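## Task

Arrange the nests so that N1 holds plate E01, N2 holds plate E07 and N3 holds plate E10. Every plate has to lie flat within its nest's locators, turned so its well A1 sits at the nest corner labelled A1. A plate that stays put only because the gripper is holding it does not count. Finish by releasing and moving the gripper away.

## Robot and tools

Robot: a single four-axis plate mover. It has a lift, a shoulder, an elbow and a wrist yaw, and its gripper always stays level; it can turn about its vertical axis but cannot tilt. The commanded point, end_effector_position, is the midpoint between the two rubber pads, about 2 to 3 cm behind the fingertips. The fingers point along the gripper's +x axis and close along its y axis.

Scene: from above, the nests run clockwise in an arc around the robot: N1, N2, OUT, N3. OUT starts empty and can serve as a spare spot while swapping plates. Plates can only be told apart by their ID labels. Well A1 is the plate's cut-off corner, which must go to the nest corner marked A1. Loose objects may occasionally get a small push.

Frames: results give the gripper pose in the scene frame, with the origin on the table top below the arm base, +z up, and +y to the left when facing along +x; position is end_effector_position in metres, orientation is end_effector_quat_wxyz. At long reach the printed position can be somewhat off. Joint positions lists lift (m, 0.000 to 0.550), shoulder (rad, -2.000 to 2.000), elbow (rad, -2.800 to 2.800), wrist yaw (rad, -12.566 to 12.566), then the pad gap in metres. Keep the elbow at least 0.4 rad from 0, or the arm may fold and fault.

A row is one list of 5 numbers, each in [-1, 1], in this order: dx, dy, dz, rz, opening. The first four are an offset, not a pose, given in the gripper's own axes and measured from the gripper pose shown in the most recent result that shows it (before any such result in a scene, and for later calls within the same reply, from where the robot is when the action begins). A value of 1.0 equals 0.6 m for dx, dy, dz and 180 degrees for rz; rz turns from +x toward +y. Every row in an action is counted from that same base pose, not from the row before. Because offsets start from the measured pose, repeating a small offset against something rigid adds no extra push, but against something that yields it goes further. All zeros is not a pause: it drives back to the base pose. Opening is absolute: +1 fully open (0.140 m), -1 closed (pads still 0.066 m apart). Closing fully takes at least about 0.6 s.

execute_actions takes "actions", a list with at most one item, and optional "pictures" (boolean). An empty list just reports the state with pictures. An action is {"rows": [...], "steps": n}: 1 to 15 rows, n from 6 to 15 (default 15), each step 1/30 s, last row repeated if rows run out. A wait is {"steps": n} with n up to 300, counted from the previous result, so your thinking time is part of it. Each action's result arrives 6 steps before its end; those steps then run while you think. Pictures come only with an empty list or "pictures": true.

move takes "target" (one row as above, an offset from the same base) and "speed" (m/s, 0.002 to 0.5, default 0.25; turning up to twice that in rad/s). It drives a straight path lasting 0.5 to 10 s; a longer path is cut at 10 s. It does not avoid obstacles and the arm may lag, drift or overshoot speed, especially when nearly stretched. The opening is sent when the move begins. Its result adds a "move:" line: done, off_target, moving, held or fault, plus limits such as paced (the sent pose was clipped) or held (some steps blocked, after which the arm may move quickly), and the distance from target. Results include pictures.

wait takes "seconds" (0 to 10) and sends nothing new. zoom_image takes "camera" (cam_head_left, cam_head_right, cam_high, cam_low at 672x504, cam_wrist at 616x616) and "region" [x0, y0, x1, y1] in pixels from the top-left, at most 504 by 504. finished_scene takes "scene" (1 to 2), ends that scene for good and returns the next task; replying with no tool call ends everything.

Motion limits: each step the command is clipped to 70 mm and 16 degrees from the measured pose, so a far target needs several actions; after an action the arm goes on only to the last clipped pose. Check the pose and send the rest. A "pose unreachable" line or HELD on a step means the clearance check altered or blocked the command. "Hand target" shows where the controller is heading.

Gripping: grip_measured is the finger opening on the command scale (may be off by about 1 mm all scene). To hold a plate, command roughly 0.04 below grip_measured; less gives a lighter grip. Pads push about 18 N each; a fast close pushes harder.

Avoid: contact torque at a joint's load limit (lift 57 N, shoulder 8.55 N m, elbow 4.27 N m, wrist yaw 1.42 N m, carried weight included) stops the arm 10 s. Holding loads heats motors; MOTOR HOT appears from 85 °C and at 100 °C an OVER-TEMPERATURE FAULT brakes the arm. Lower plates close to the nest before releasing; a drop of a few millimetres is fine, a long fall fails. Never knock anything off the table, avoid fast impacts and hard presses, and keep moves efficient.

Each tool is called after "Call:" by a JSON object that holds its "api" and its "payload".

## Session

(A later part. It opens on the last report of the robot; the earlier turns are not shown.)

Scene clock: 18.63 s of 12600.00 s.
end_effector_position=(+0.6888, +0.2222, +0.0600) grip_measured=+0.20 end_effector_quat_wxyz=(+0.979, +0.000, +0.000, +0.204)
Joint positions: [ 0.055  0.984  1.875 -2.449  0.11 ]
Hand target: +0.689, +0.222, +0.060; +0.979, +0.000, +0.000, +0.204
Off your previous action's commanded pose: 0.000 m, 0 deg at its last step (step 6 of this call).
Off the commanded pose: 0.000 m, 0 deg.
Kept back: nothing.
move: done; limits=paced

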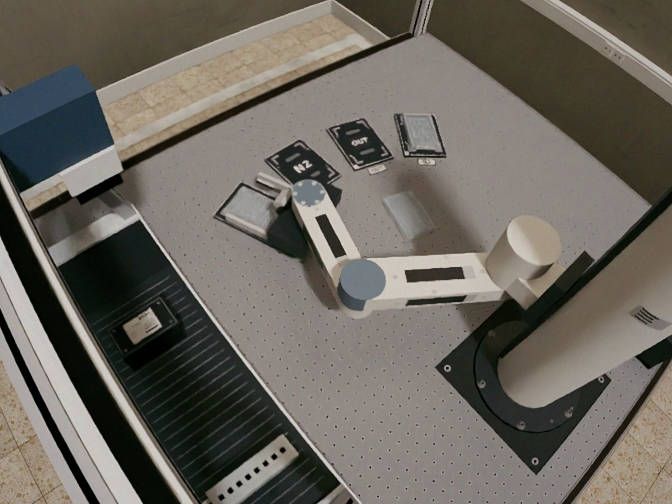

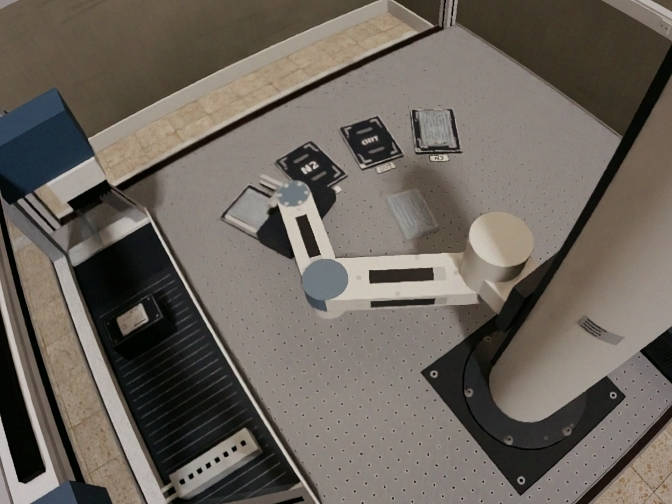

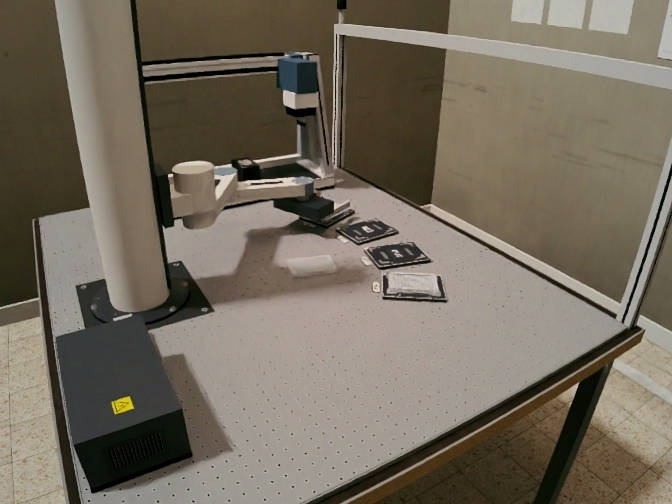

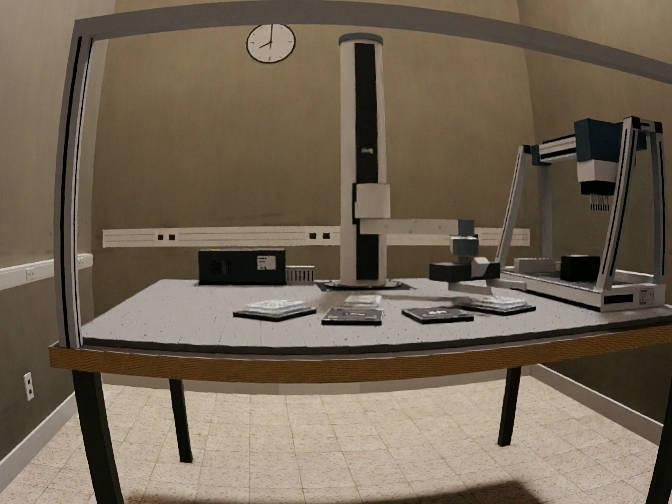

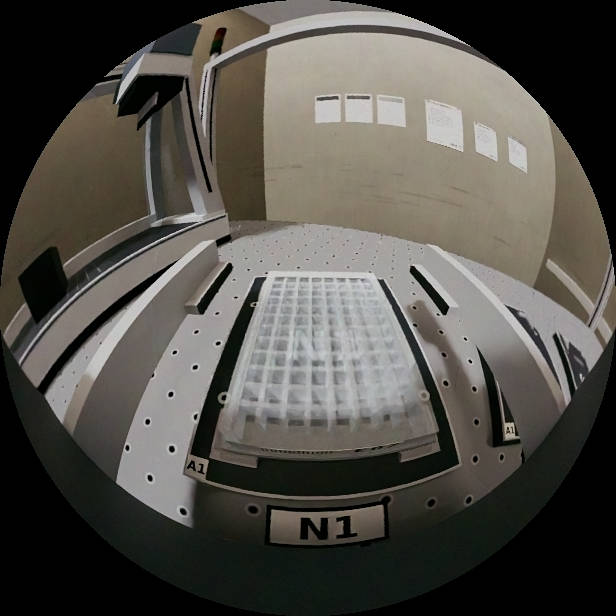

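Call:
{"api": "execute_actions", "payload": {"actions": [{"rows": [[-0.0033,-0.0013,-0.005,-0.001,0.1],[-0.0033,-0.0013,-0.012,-0.001,0],[-0.0033,-0.0013,-0.02,-0.001,0],[-0.0033,-0.0013,-0.028,-0.001,0],[-0.0033,-0.0013,-0.035,-0.001,0],[-0.0033,-0.0013,-0.041,-0.001,0],[-0.0033,-0.0013,-0.045,-0.001,0],[-0.0033,-0.0013,-0.0468,-0.001,0],[-0.0033,-0.0013,-0.0468,-0.001,0],[-0.0033,-0.0013,-0.0468,-0.001,-0.1],[-0.0033,-0.0013,-0.0468,-0.001,-0.2],[-0.0033,-0.0013,-0.0468,-0.001,-0.3]], "steps": 14}]}}

Call:
{"api": "execute_actions", "payload": {"actions": [{"steps": 6}], "pictures": true}}

Call:
{"api": "zoom_image", "payload": {"camera": "cam_wrist", "region": [280, 340, 380, 450]}}

Call:
{"api": "zoom_image", "payload": {"camera": "cam_wrist", "region": [240, 225, 410, 285]}}

Scene clock: 19.47 s of 12600.00 s.
end_effector_position=(+0.6874, +0.2206, +0.0354) grip_measured=+0.00 end_effector_quat_wxyz=(+0.979, +0.000, +0.000, +0.202)
Joint positions: [ 0.03   0.989  1.862 -2.444  0.103]
Steps of this call (steps 1 to 17: nothing new was sent; steps 18 to 25: the first 8 steps of this action). Readings (end_effector_position):
18: (+0.6888, +0.2222, +0.0599)
19: (+0.6881, +0.2215, +0.0587)
21: (+0.6875, +0.2206, +0.0516)
25: the state above

Scene clock: 19.67 s of 12600.00 s.
end_effector_position=(+0.6874, +0.2206, +0.0319) grip_measured=-0.30 end_effector_quat_wxyz=(+0.979, +0.000, +0.000, +0.202)
Joint positions: [ 0.027  0.989  1.862 -2.444  0.092]
Hand target: +0.687, +0.221, +0.032; +0.979, +0.000, +0.000, +0.202
Off the commanded pose: 0.000 m, 0 deg.
Kept back: nothing.
Steps of this call (steps 1 to 6: the last 6 steps of your previous action). Readings (end_effector_position):
1: (+0.6874, +0.2206, +0.0328)
2: (+0.6874, +0.2206, +0.0316)
4: (+0.6874, +0.2206, +0.0318)
6: the state above

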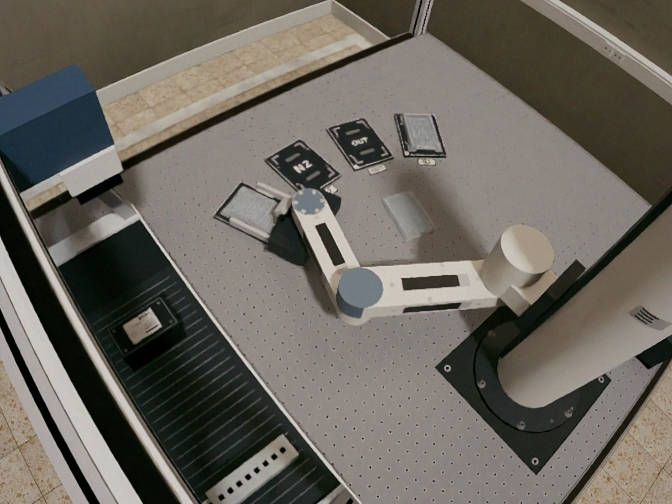

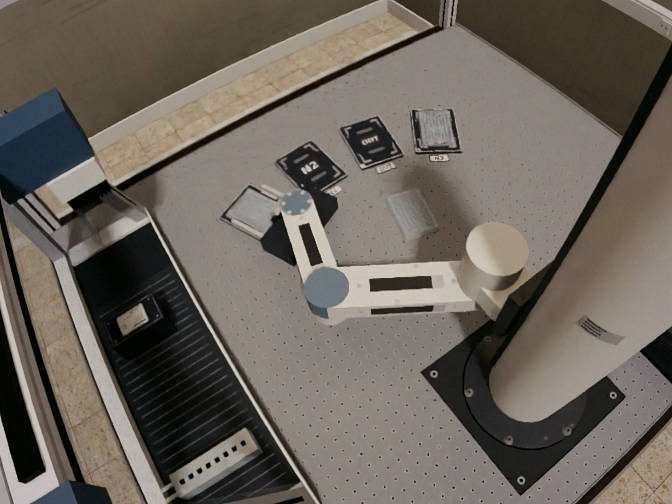

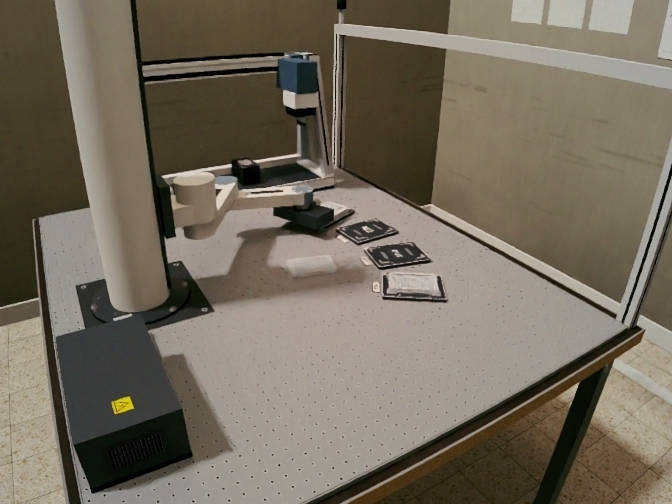

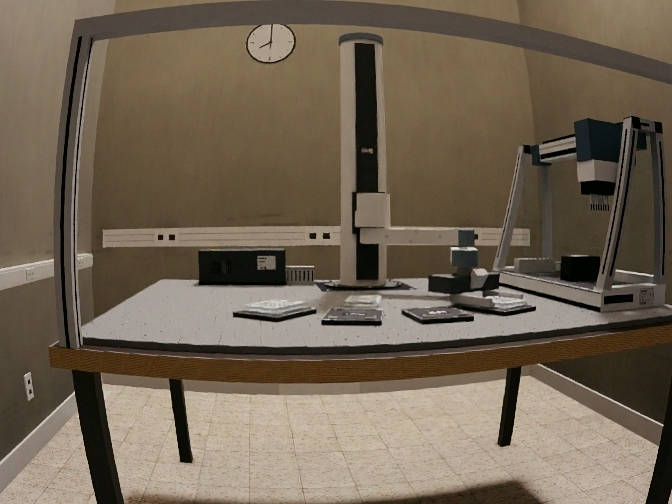

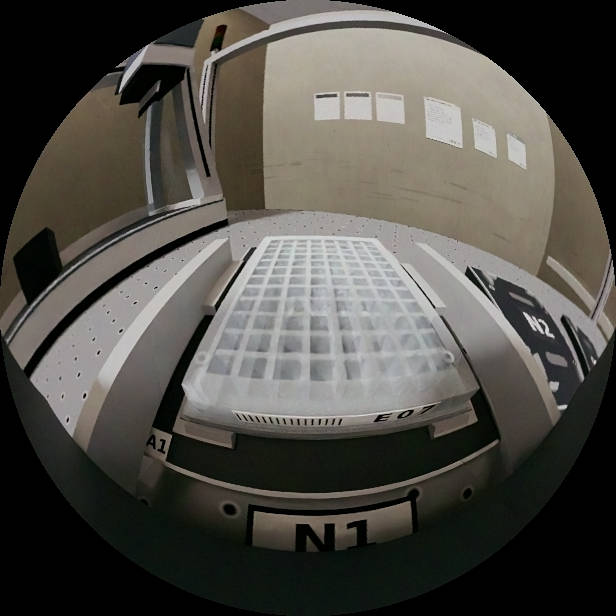

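Region (280, 340, 380, 450) of cam_wrist's 616x616 image, scaled by 4.582, with more detail than that image has; it fills the left 458 columns of this view, and the rest is white.

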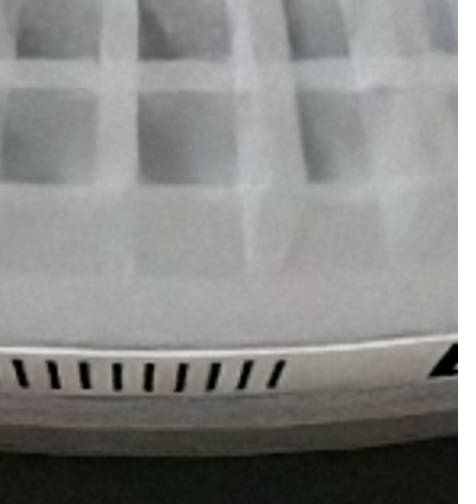

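Region (240, 225, 410, 285) of cam_wrist's 616x616 image, scaled by 2.965, with more detail than that image has; it fills the top 178 rows of this view, and the rest is white.

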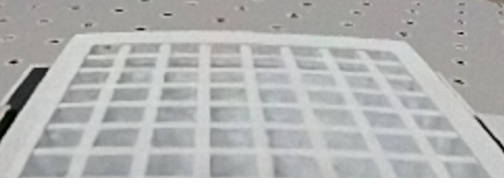

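Call:
{"api": "execute_actions", "payload": {"actions": [{"rows": [[0,0.0004,0,-0.0008,-0.36],[0,0.0004,0,-0.0008,-0.40],[0,0.0004,0,-0.0008,-0.43],[0,0.0004,0,-0.0008,-0.45],[0,0.0004,0,-0.0008,-0.46],[0,0.0004,0,-0.0008,-0.47],[0,0.0004,0,-0.0008,-0.48],[0,0.0004,0,-0.0008,-0.49],[0,0.0004,0,-0.0008,-0.50],[0,0.0004,0,-0.0008,-0.51],[0,0.0004,0,-0.0008,-0.52],[0,0.0004,0,-0.0008,-0.53],[0,0.0004,0,-0.0008,-0.54],[0,0.0004,0,-0.0008,-0.55]], "steps": 15}]}}

Call:
{"api": "execute_actions", "payload": {"actions": [{"rows": [[0,0.0018,0.0005,0,-0.55]], "steps": 7}]}}

Call:
{"api": "execute_actions", "payload": {"actions": [{"rows": [[0,-0.0025,0,0,-0.55]], "steps": 7}]}}

Call:
{"api": "execute_actions", "payload": {"actions": [{"rows": [[0.0025,0.0008,0,0,-0.55]], "steps": 7}]}}

Call:
{"api": "execute_actions", "payload": {"actions": [{"rows": [[-0.0014,0,0,0,-0.55],[-0.0014,0,0,0,-0.55],[-0.0014,0,0,0,-0.55],[-0.0014,0,0.001,0,-0.55],[-0.0014,0,0.003,0,-0.55],[-0.0014,0,0.006,0,-0.55],[-0.0014,0,0.01,0,-0.55],[-0.0014,0,0.014,0,-0.55],[-0.0014,0,0.018,0,-0.55],[-0.0014,0,0.021,0,-0.55],[-0.0014,0,0.023,0,-0.55]], "steps": 13}]}}

Call:
{"api": "execute_actions", "payload": {"actions": [{"steps": 7}]}}

Scene clock: 20.67 s of 12600.00 s.
end_effector_position=(+0.6873, +0.2208, +0.0319) grip_measured=-0.49 end_effector_quat_wxyz=(+0.980, +0.000, +0.000, +0.201)
Joint positions: [ 0.027  0.99   1.862 -2.448  0.085]
Steps of this call (steps 1 to 21: nothing new was sent; steps 22 to 30: the first 9 steps of this action). Readings (end_effector_position):
22: (+0.6874, +0.2206, +0.0319)
23: (+0.6873, +0.2207, +0.0319)
25: (+0.6873, +0.2208, +0.0319)
29: (+0.6873, +0.2208, +0.0319)
30: the state above

Scene clock: 20.90 s of 12600.00 s.
end_effector_position=(+0.6873, +0.2208, +0.0319) grip_measured=-0.50 end_effector_quat_wxyz=(+0.980, +0.000, +0.000, +0.201)
Joint positions: [ 0.027  0.991  1.862 -2.449  0.085]
Off your previous action's commanded pose: 0.000 m, 0 deg at its last step (step 6 of this call).
Steps of this call (steps 1 to 6: the last 6 steps of your previous action; step 7: the first step of this action, its rows measured from where the robot was after step 6). Readings (end_effector_position):
6: (+0.6873, +0.2208, +0.0319)
7: the state above

Scene clock: 21.13 s of 12600.00 s.
end_effector_position=(+0.6871, +0.2209, +0.0321) grip_measured=-0.50 end_effector_quat_wxyz=(+0.980, +0.000, +0.000, +0.199)
Joint positions: [ 0.027  0.992  1.861 -2.452  0.085]
Off your previous action's commanded pose: 0.001 m, 0 deg at its last step (step 6 of this call).
Steps of this call (steps 1 to 6: the last 6 steps of your previous action; step 7: the first step of this action, its rows measured from where the robot was after step 6). Readings (end_effector_position):
6: (+0.6871, +0.2210, +0.0321)
7: the state above

Scene clock: 21.37 s of 12600.00 s.
end_effector_position=(+0.6875, +0.2205, +0.0321) grip_measured=-0.50 end_effector_quat_wxyz=(+0.980, +0.000, +0.000, +0.201)
Joint positions: [ 0.027  0.989  1.863 -2.448  0.085]
Off your previous action's commanded pose: 0.001 m, 0 deg at its last step (step 6 of this call).
Steps of this call (steps 1 to 6: the last 6 steps of your previous action; step 7: the first step of this action, its rows measured from where the robot was after step 6). Readings (end_effector_position):
6: (+0.6875, +0.2204, +0.0321)
7: the state above

Scene clock: 21.80 s of 12600.00 s.
end_effector_position=(+0.6875, +0.2206, +0.0353) grip_measured=-0.50 end_effector_quat_wxyz=(+0.980, +0.000, +0.000, +0.200)
Joint positions: [ 0.03   0.99   1.863 -2.449  0.085]
Off your previous action's commanded pose: 0.001 m, 0 deg at its last step (step 6 of this call).
Steps of this call (steps 1 to 6: the last 6 steps of your previous action; steps 7 to 13: the first 7 steps of this action, its rows measured from where the robot was after step 6). Readings (end_effector_position):
6: (+0.6883, +0.2208, +0.0321)
7: (+0.6882, +0.2208, +0.0321)
8: (+0.6875, +0.2205, +0.0321)
10: (+0.6874, +0.2206, +0.0322)
13: the state above

Scene clock: 22.03 s of 12600.00 s.
end_effector_position=(+0.6875, +0.2206, +0.0460) grip_measured=-0.50 end_effector_quat_wxyz=(+0.980, +0.000, +0.000, +0.200)
Joint positions: [ 0.041  0.99   1.863 -2.449  0.085]
Hand target: +0.688, +0.221, +0.046; +0.980, +0.000, +0.000, +0.200
Off the commanded pose: 0.000 m, 0 deg.
Kept back: nothing.
Steps of this call (steps 1 to 6: the last 6 steps of your previous action; step 7: nothing new was sent). Readings (end_effector_position):
1: (+0.6875, +0.2206, +0.0373)
2: (+0.6875, +0.2206, +0.0396)
4: (+0.6875, +0.2206, +0.0441)
7: the state above

Call:
{"api": "move", "payload": {"target": [-0.0456,-0.3047,-0.0067,-0.1125,-0.55], "speed": 0.35}}

Call:
{"api": "zoom_image", "payload": {"camera": "cam_wrist", "region": [280, 340, 380, 450]}}

Scene clock: 23.33 s of 12600.00 s.
end_effector_position=(+0.7341, +0.0415, +0.0420) grip_measured=-0.50 end_effector_quat_wxyz=(+1.000, +0.000, +0.000, +0.025)
Joint positions: [ 0.037  0.656  1.881 -2.488  0.085]
Hand target: +0.734, +0.042, +0.042; +1.000, +0.000, +0.000, +0.025
Off the commanded pose: 0.000 m, 0 deg.
Kept back: nothing.
move: done

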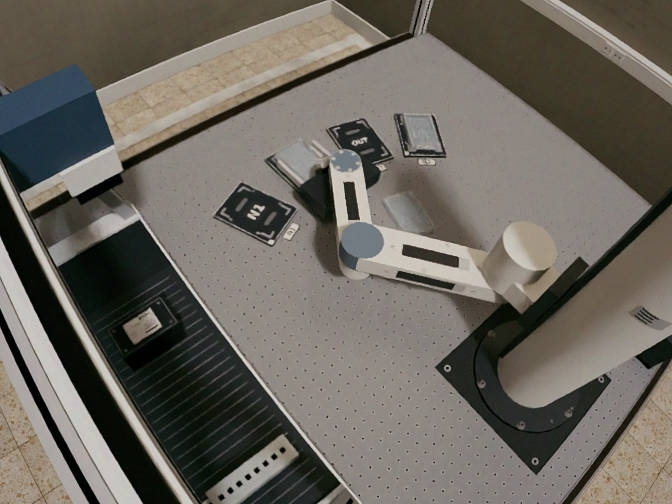

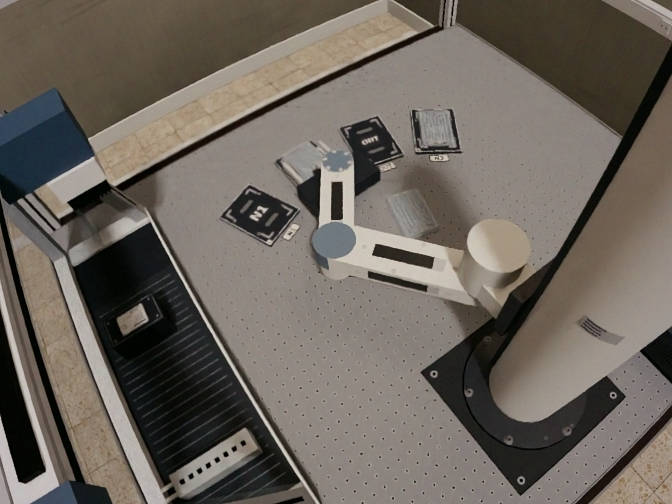

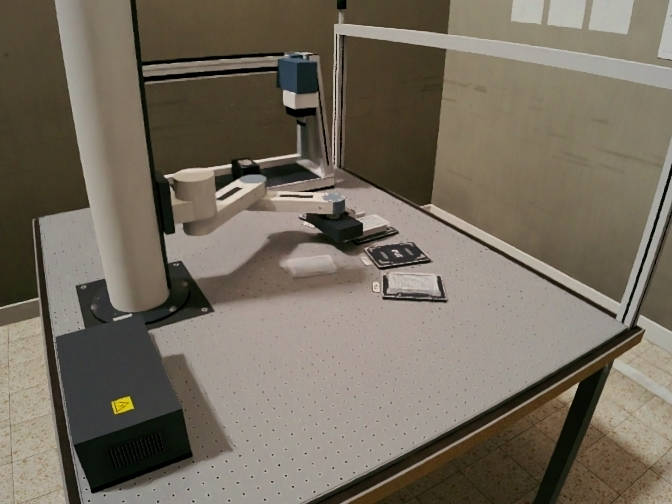

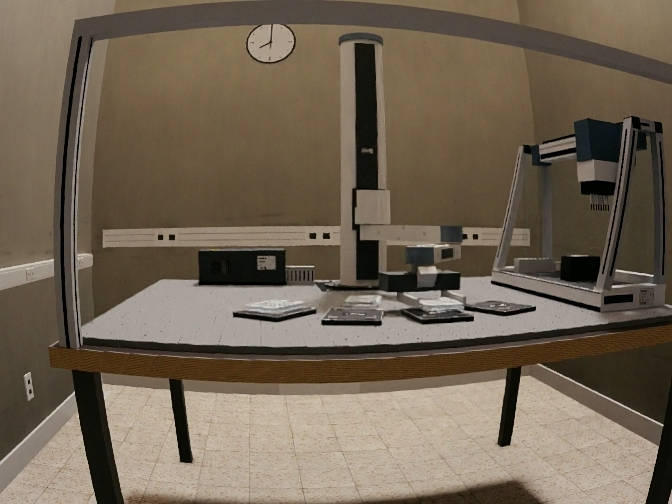

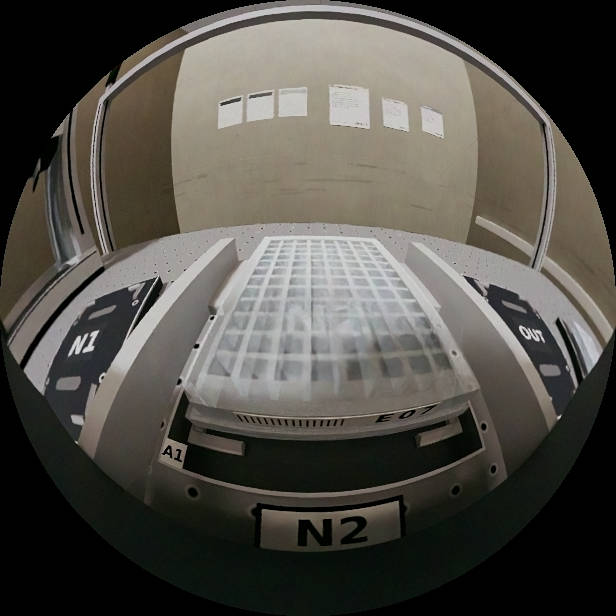

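Region (280, 340, 380, 450) of cam_wrist's 616x616 image, scaled by 4.582, with more detail than that image has; it fills the left 458 columns of this view, and the rest is white.

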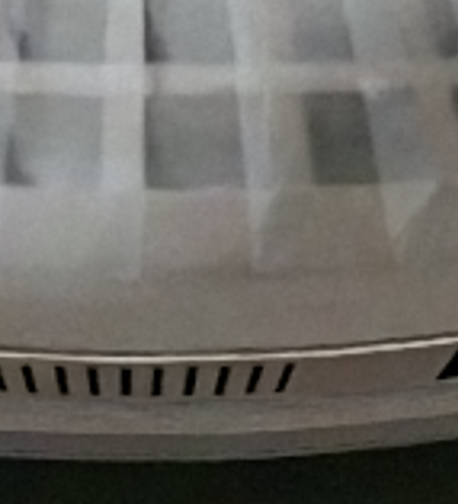

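Call:
{"api": "execute_actions", "payload": {"actions": [{"rows": [[0.0006,0.0006,-0.003,0.0003,-0.55]], "steps": 7}]}}

Call:
{"api": "move", "payload": {"target": [0,0,-0.0133,0,-0.55], "speed": 0.013}}

Scene clock: 23.70 s of 12600.00 s.
end_effector_position=(+0.7342, +0.0415, +0.0420) grip_measured=-0.50 end_effector_quat_wxyz=(+1.000, +0.000, +0.000, +0.025)
Joint positions: [ 0.037  0.656  1.881 -2.488  0.085]
Steps of this call (steps 1 to 10: nothing new was sent; step 11: the first step of this action). Readings (end_effector_position):
11: the state above

Scene clock: 24.77 s of 12600.00 s.
end_effector_position=(+0.7345, +0.0418, +0.0321) grip_measured=-0.50 end_effector_quat_wxyz=(+1.000, +0.000, +0.000, +0.025)
Joint positions: [ 0.027  0.656  1.883 -2.488  0.085]
Hand target: +0.734, +0.042, +0.032; +1.000, +0.000, +0.000, +0.025
Off your previous action's commanded pose: 0.000 m, 0 deg at its last step (step 6 of this call).
Off the commanded pose: 0.000 m, 0 deg.
Kept back: nothing.
move: done

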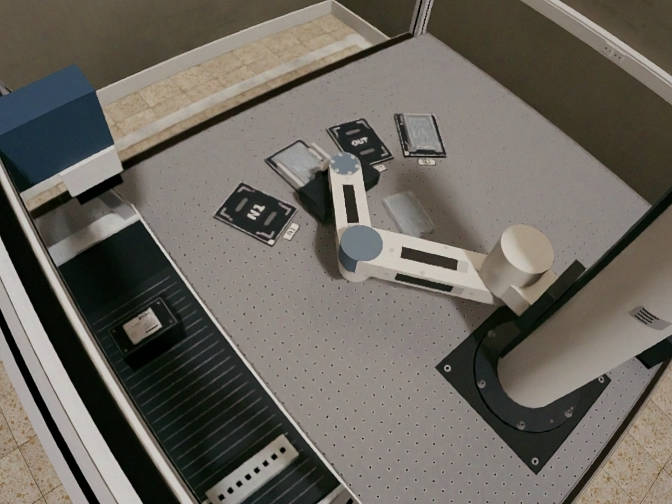

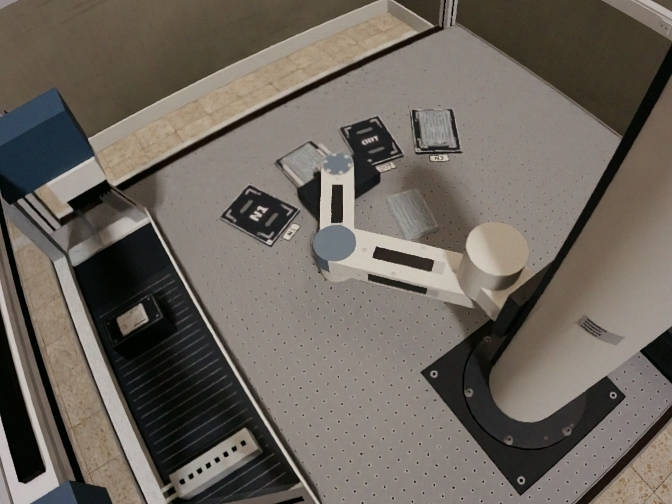

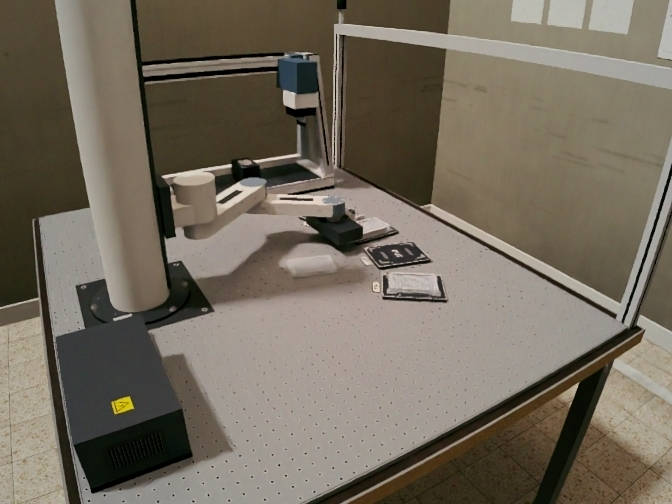

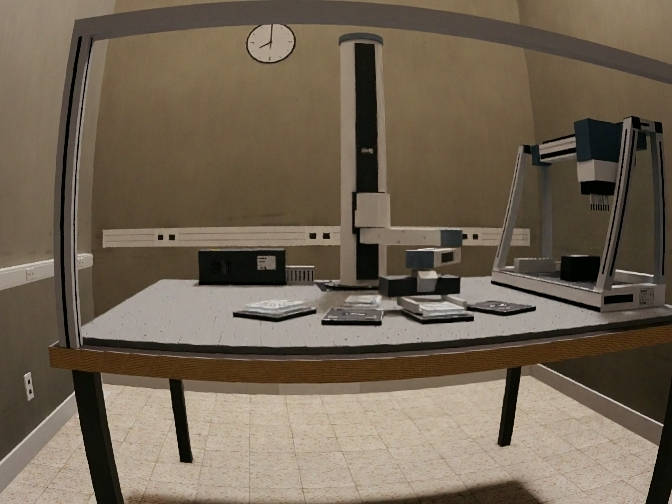

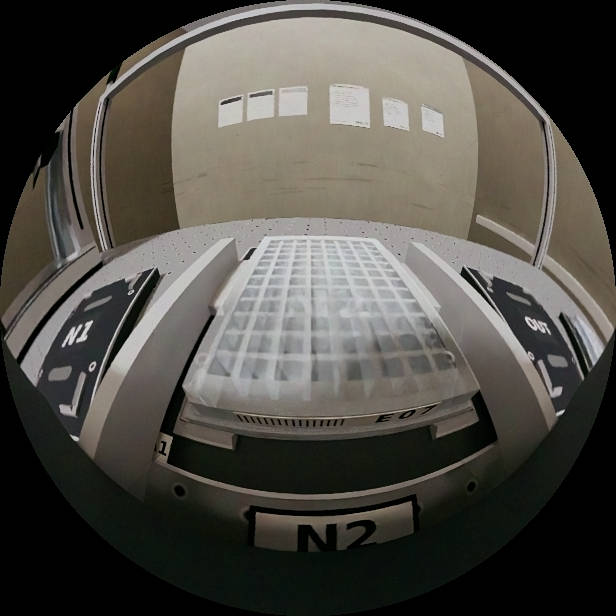

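Call:
{"api": "execute_actions", "payload": {"actions": [{"rows": [[0,0,-0.0003,0,-0.5],[0,0,-0.0003,0,-0.48],[0,0,-0.0003,0,-0.44],[0,0,-0.0003,0,-0.35],[0,0,-0.0003,0,-0.2],[0,0,-0.0003,0,0],[0,0,-0.0003,0,0],[0,0,0,0,0],[0,0,0.005,0,0],[0,0,0.012,0,0],[0,0,0.02,0,0],[0,0,0.027,0,0],[0,0,0.03,0,0]], "steps": 15}]}}

Call:
{"api": "move", "payload": {"target": [-0.1881,-0.5792,0.0165,-0.204,0.2], "speed": 0.5}}

Scene clock: 25.47 s of 12600.00 s.
end_effector_position=(+0.7345, +0.0418, +0.0322) grip_measured=+0.00 end_effector_quat_wxyz=(+1.000, +0.000, +0.000, +0.025)
Joint positions: [ 0.027  0.656  1.883 -2.488  0.103]
Steps of this call (steps 1 to 12: nothing new was sent; steps 13 to 21: the first 9 steps of this action). Readings (end_effector_position):
13: (+0.7345, +0.0418, +0.0321)
14: (+0.7345, +0.0418, +0.0320)
16: (+0.7345, +0.0418, +0.0320)
20: (+0.7345, +0.0418, +0.0320)
21: the state above

Scene clock: 27.17 s of 12600.00 s.
end_effector_position=(+0.6394, -0.3112, +0.0601) grip_measured=+0.20 end_effector_quat_wxyz=(+0.957, +0.000, +0.000, -0.291)
Joint positions: [ 0.055 -0.011  1.87  -2.449  0.11 ]
Hand target: +0.639, -0.311, +0.060; +0.957, +0.000, +0.000, -0.291
Off your previous action's commanded pose: 0.000 m, 0 deg at its last step (step 6 of this call).
Off the commanded pose: 0.000 m, 0 deg.
Kept back: nothing.
move: done

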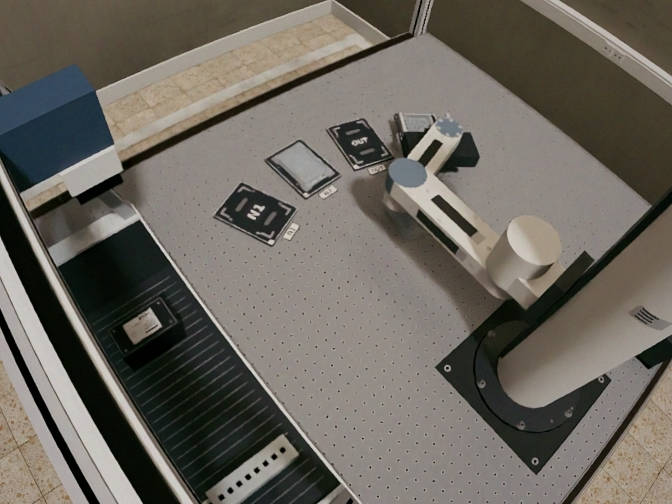

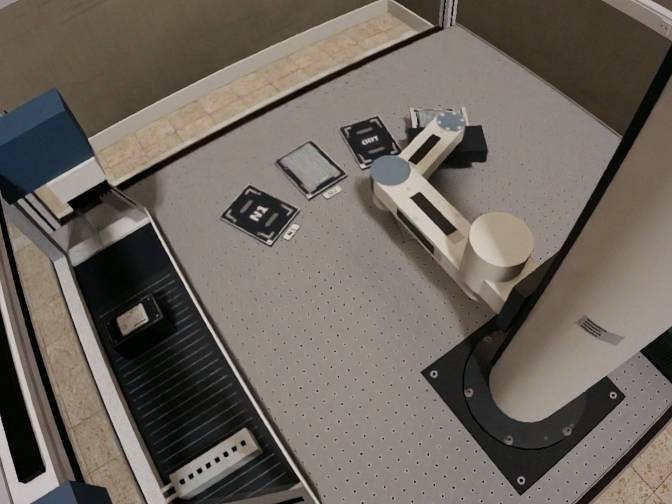

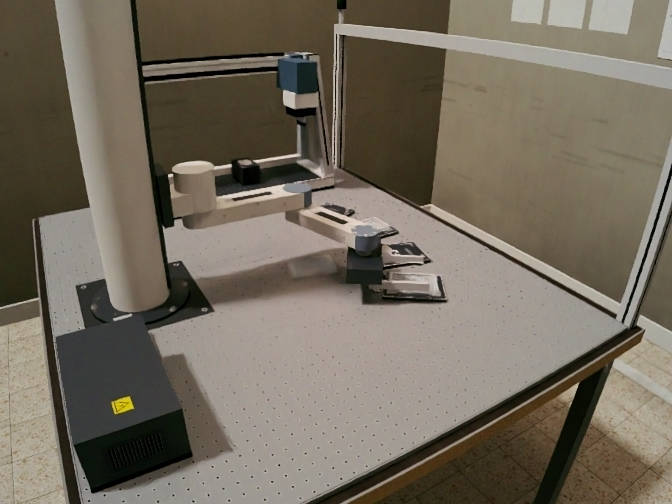

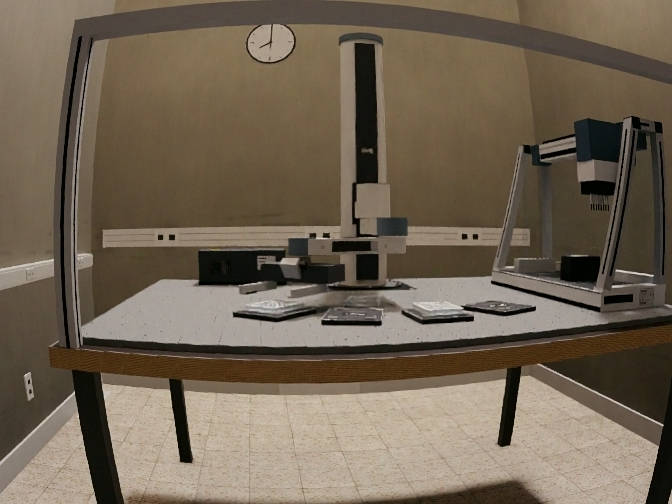

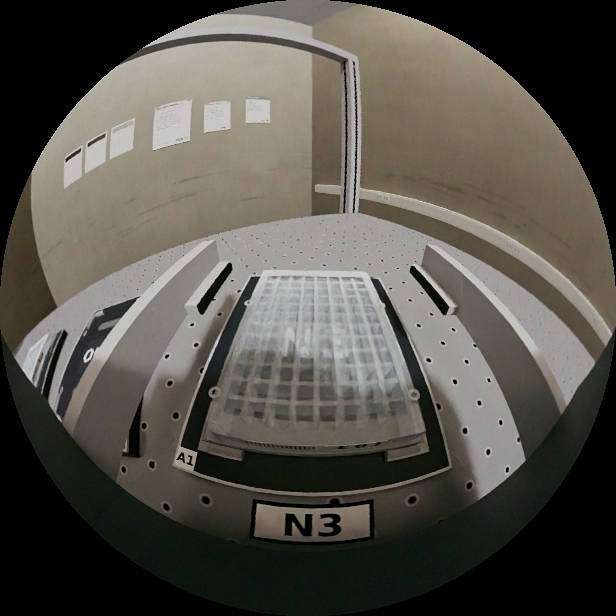

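Call:
{"api": "execute_actions", "payload": {"actions": []}}

Scene clock: 28.17 s of 12600.00 s.
end_effector_position=(+0.6394, -0.3112, +0.0601) grip_measured=+0.20 end_effector_quat_wxyz=(+0.957, +0.000, +0.000, -0.291)
Joint positions: [ 0.055 -0.011  1.87  -2.449  0.11 ]
Hand target: +0.639, -0.311, +0.060; +0.957, +0.000, +0.000, -0.291
Off the commanded pose: 0.000 m, 0 deg.
Kept back: nothing.
Steps of this call (steps 1 to 30: nothing new was sent). Readings (end_effector_position):
1: (+0.6394, -0.3112, +0.0601)
2: (+0.6394, -0.3112, +0.0601)
4: (+0.6394, -0.3112, +0.0601)
8: (+0.6394, -0.3112, +0.0601)
30: the state above

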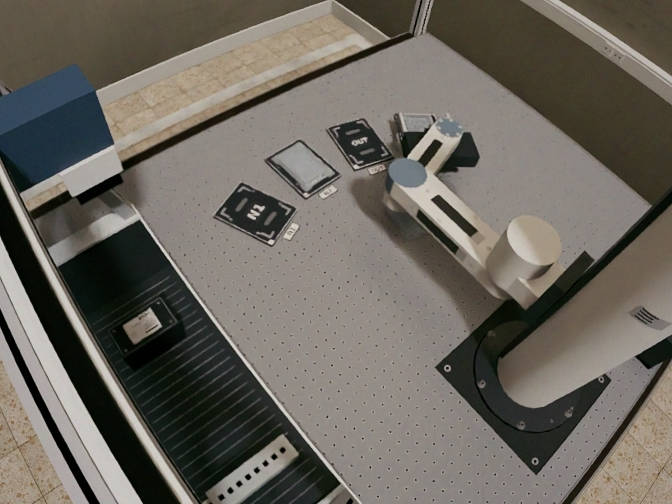

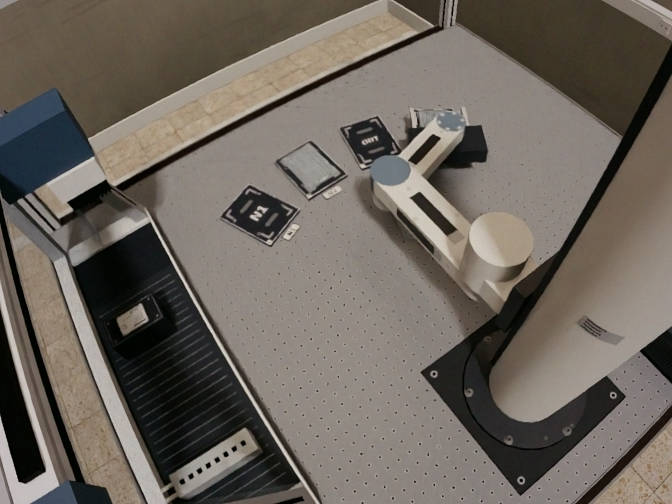

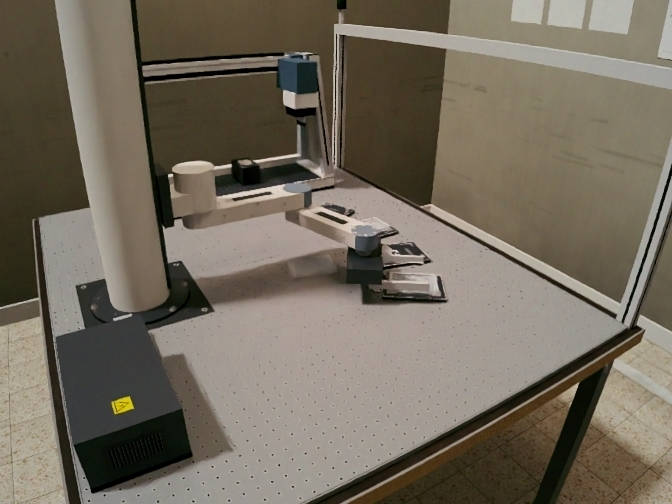

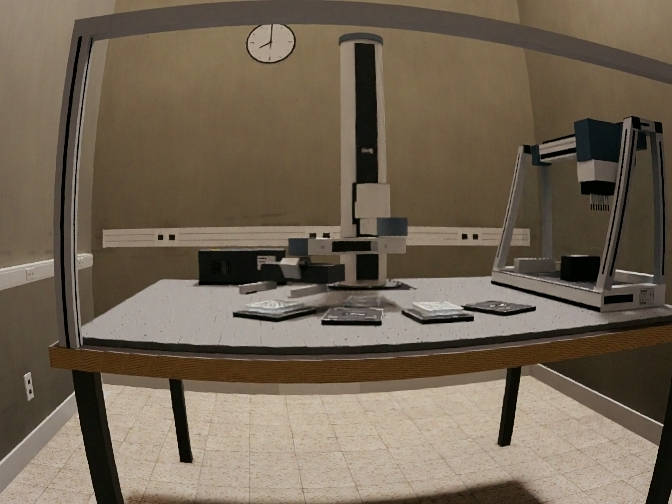

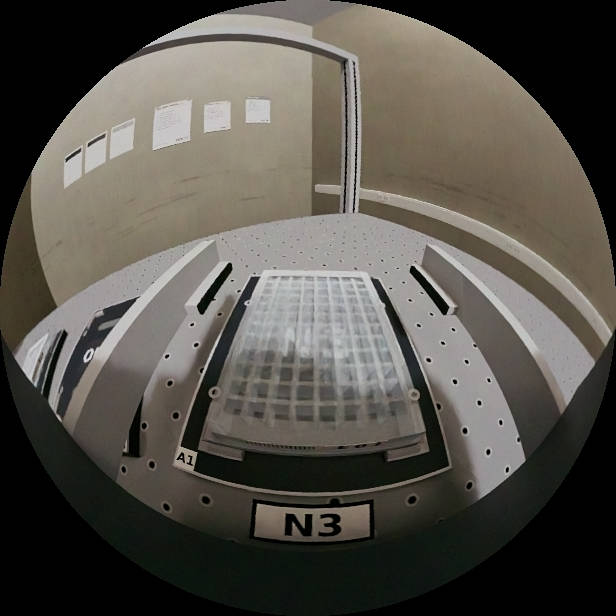

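Call:
{"api": "move", "payload": {"target": [-0.001, 0.0072, -0.047, -0.004, 0.2], "speed": 0.06}}

Call:
{"api": "zoom_image", "payload": {"camera": "cam_wrist", "region": [280, 340, 380, 450]}}

Call:
{"api": "zoom_image", "payload": {"camera": "cam_wrist", "region": [240, 225, 410, 285]}}

Scene clock: 29.13 s of 12600.00 s.
end_effector_position=(+0.6413, -0.3072, +0.0318) grip_measured=+0.20 end_effector_quat_wxyz=(+0.955, +0.000, +0.000, -0.297)
Joint positions: [ 0.027  0.005  1.866 -2.473  0.11 ]
Hand target: +0.641, -0.307, +0.032; +0.955, +0.000, +0.000, -0.297
Off the commanded pose: 0.000 m, 0 deg.
Kept back: nothing.
move: done

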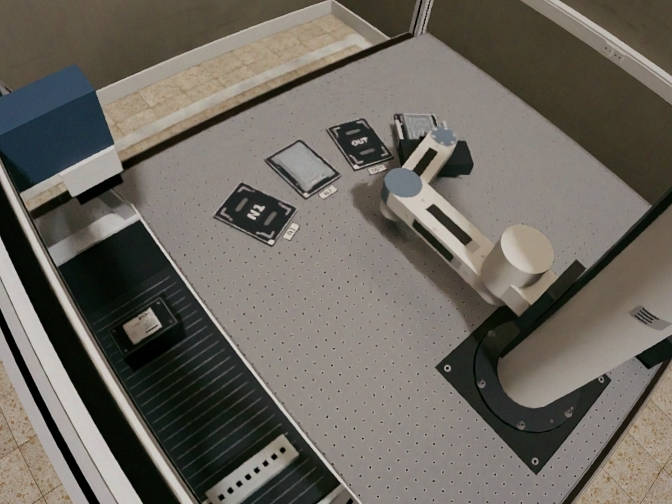

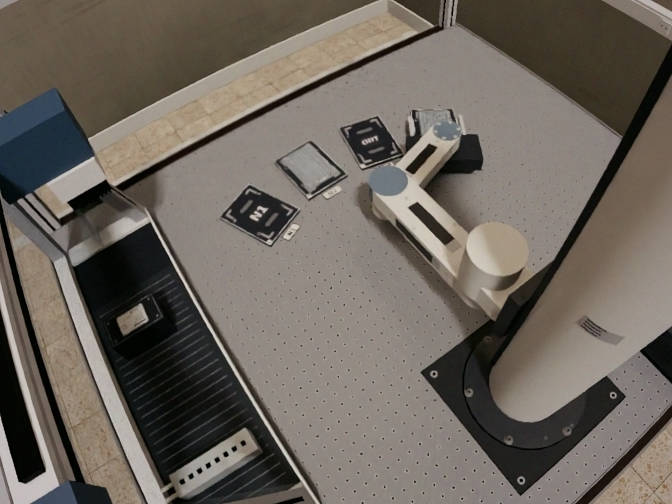

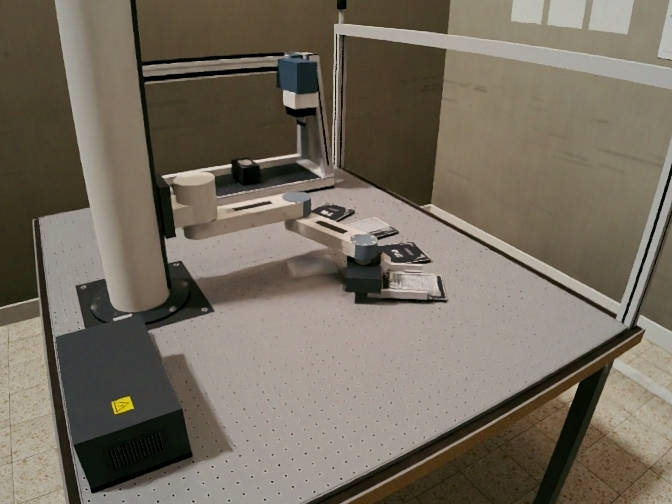

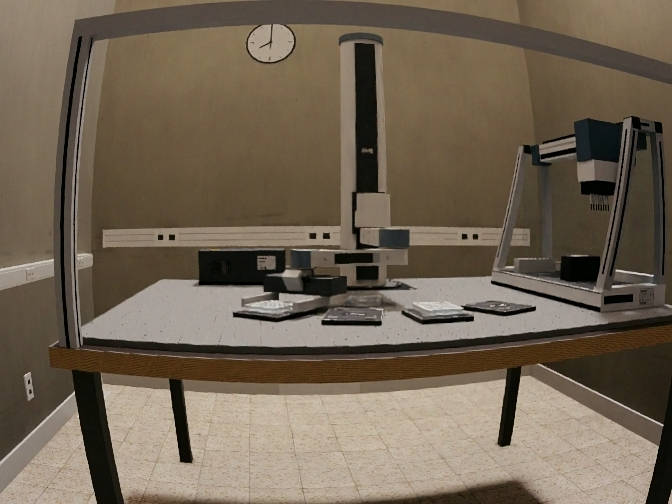

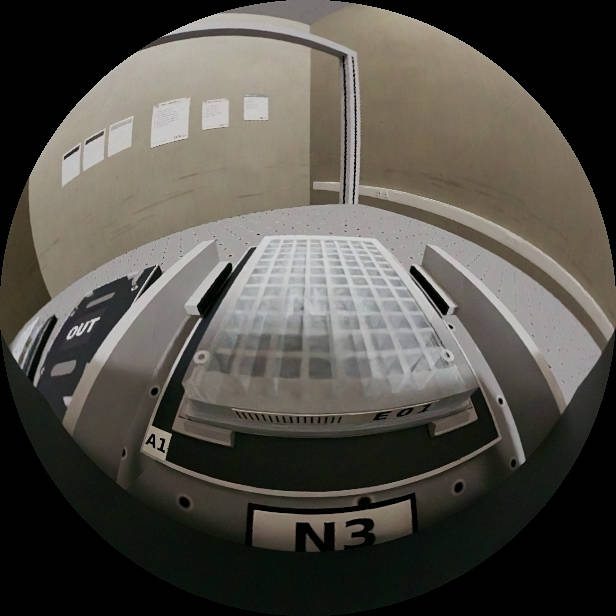

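Region (280, 340, 380, 450) of cam_wrist's 616x616 image, scaled by 4.582, with more detail than that image has; it fills the left 458 columns of this view, and the rest is white.

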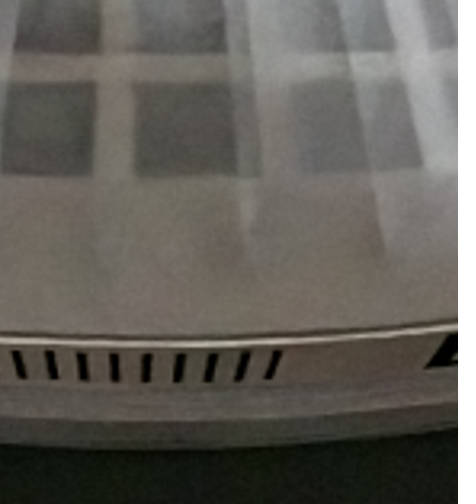

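Region (240, 225, 410, 285) of cam_wrist's 616x616 image, scaled by 2.965, with more detail than that image has; it fills the top 178 rows of this view, and the rest is white.

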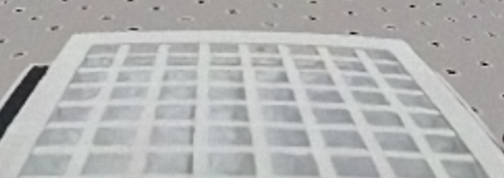

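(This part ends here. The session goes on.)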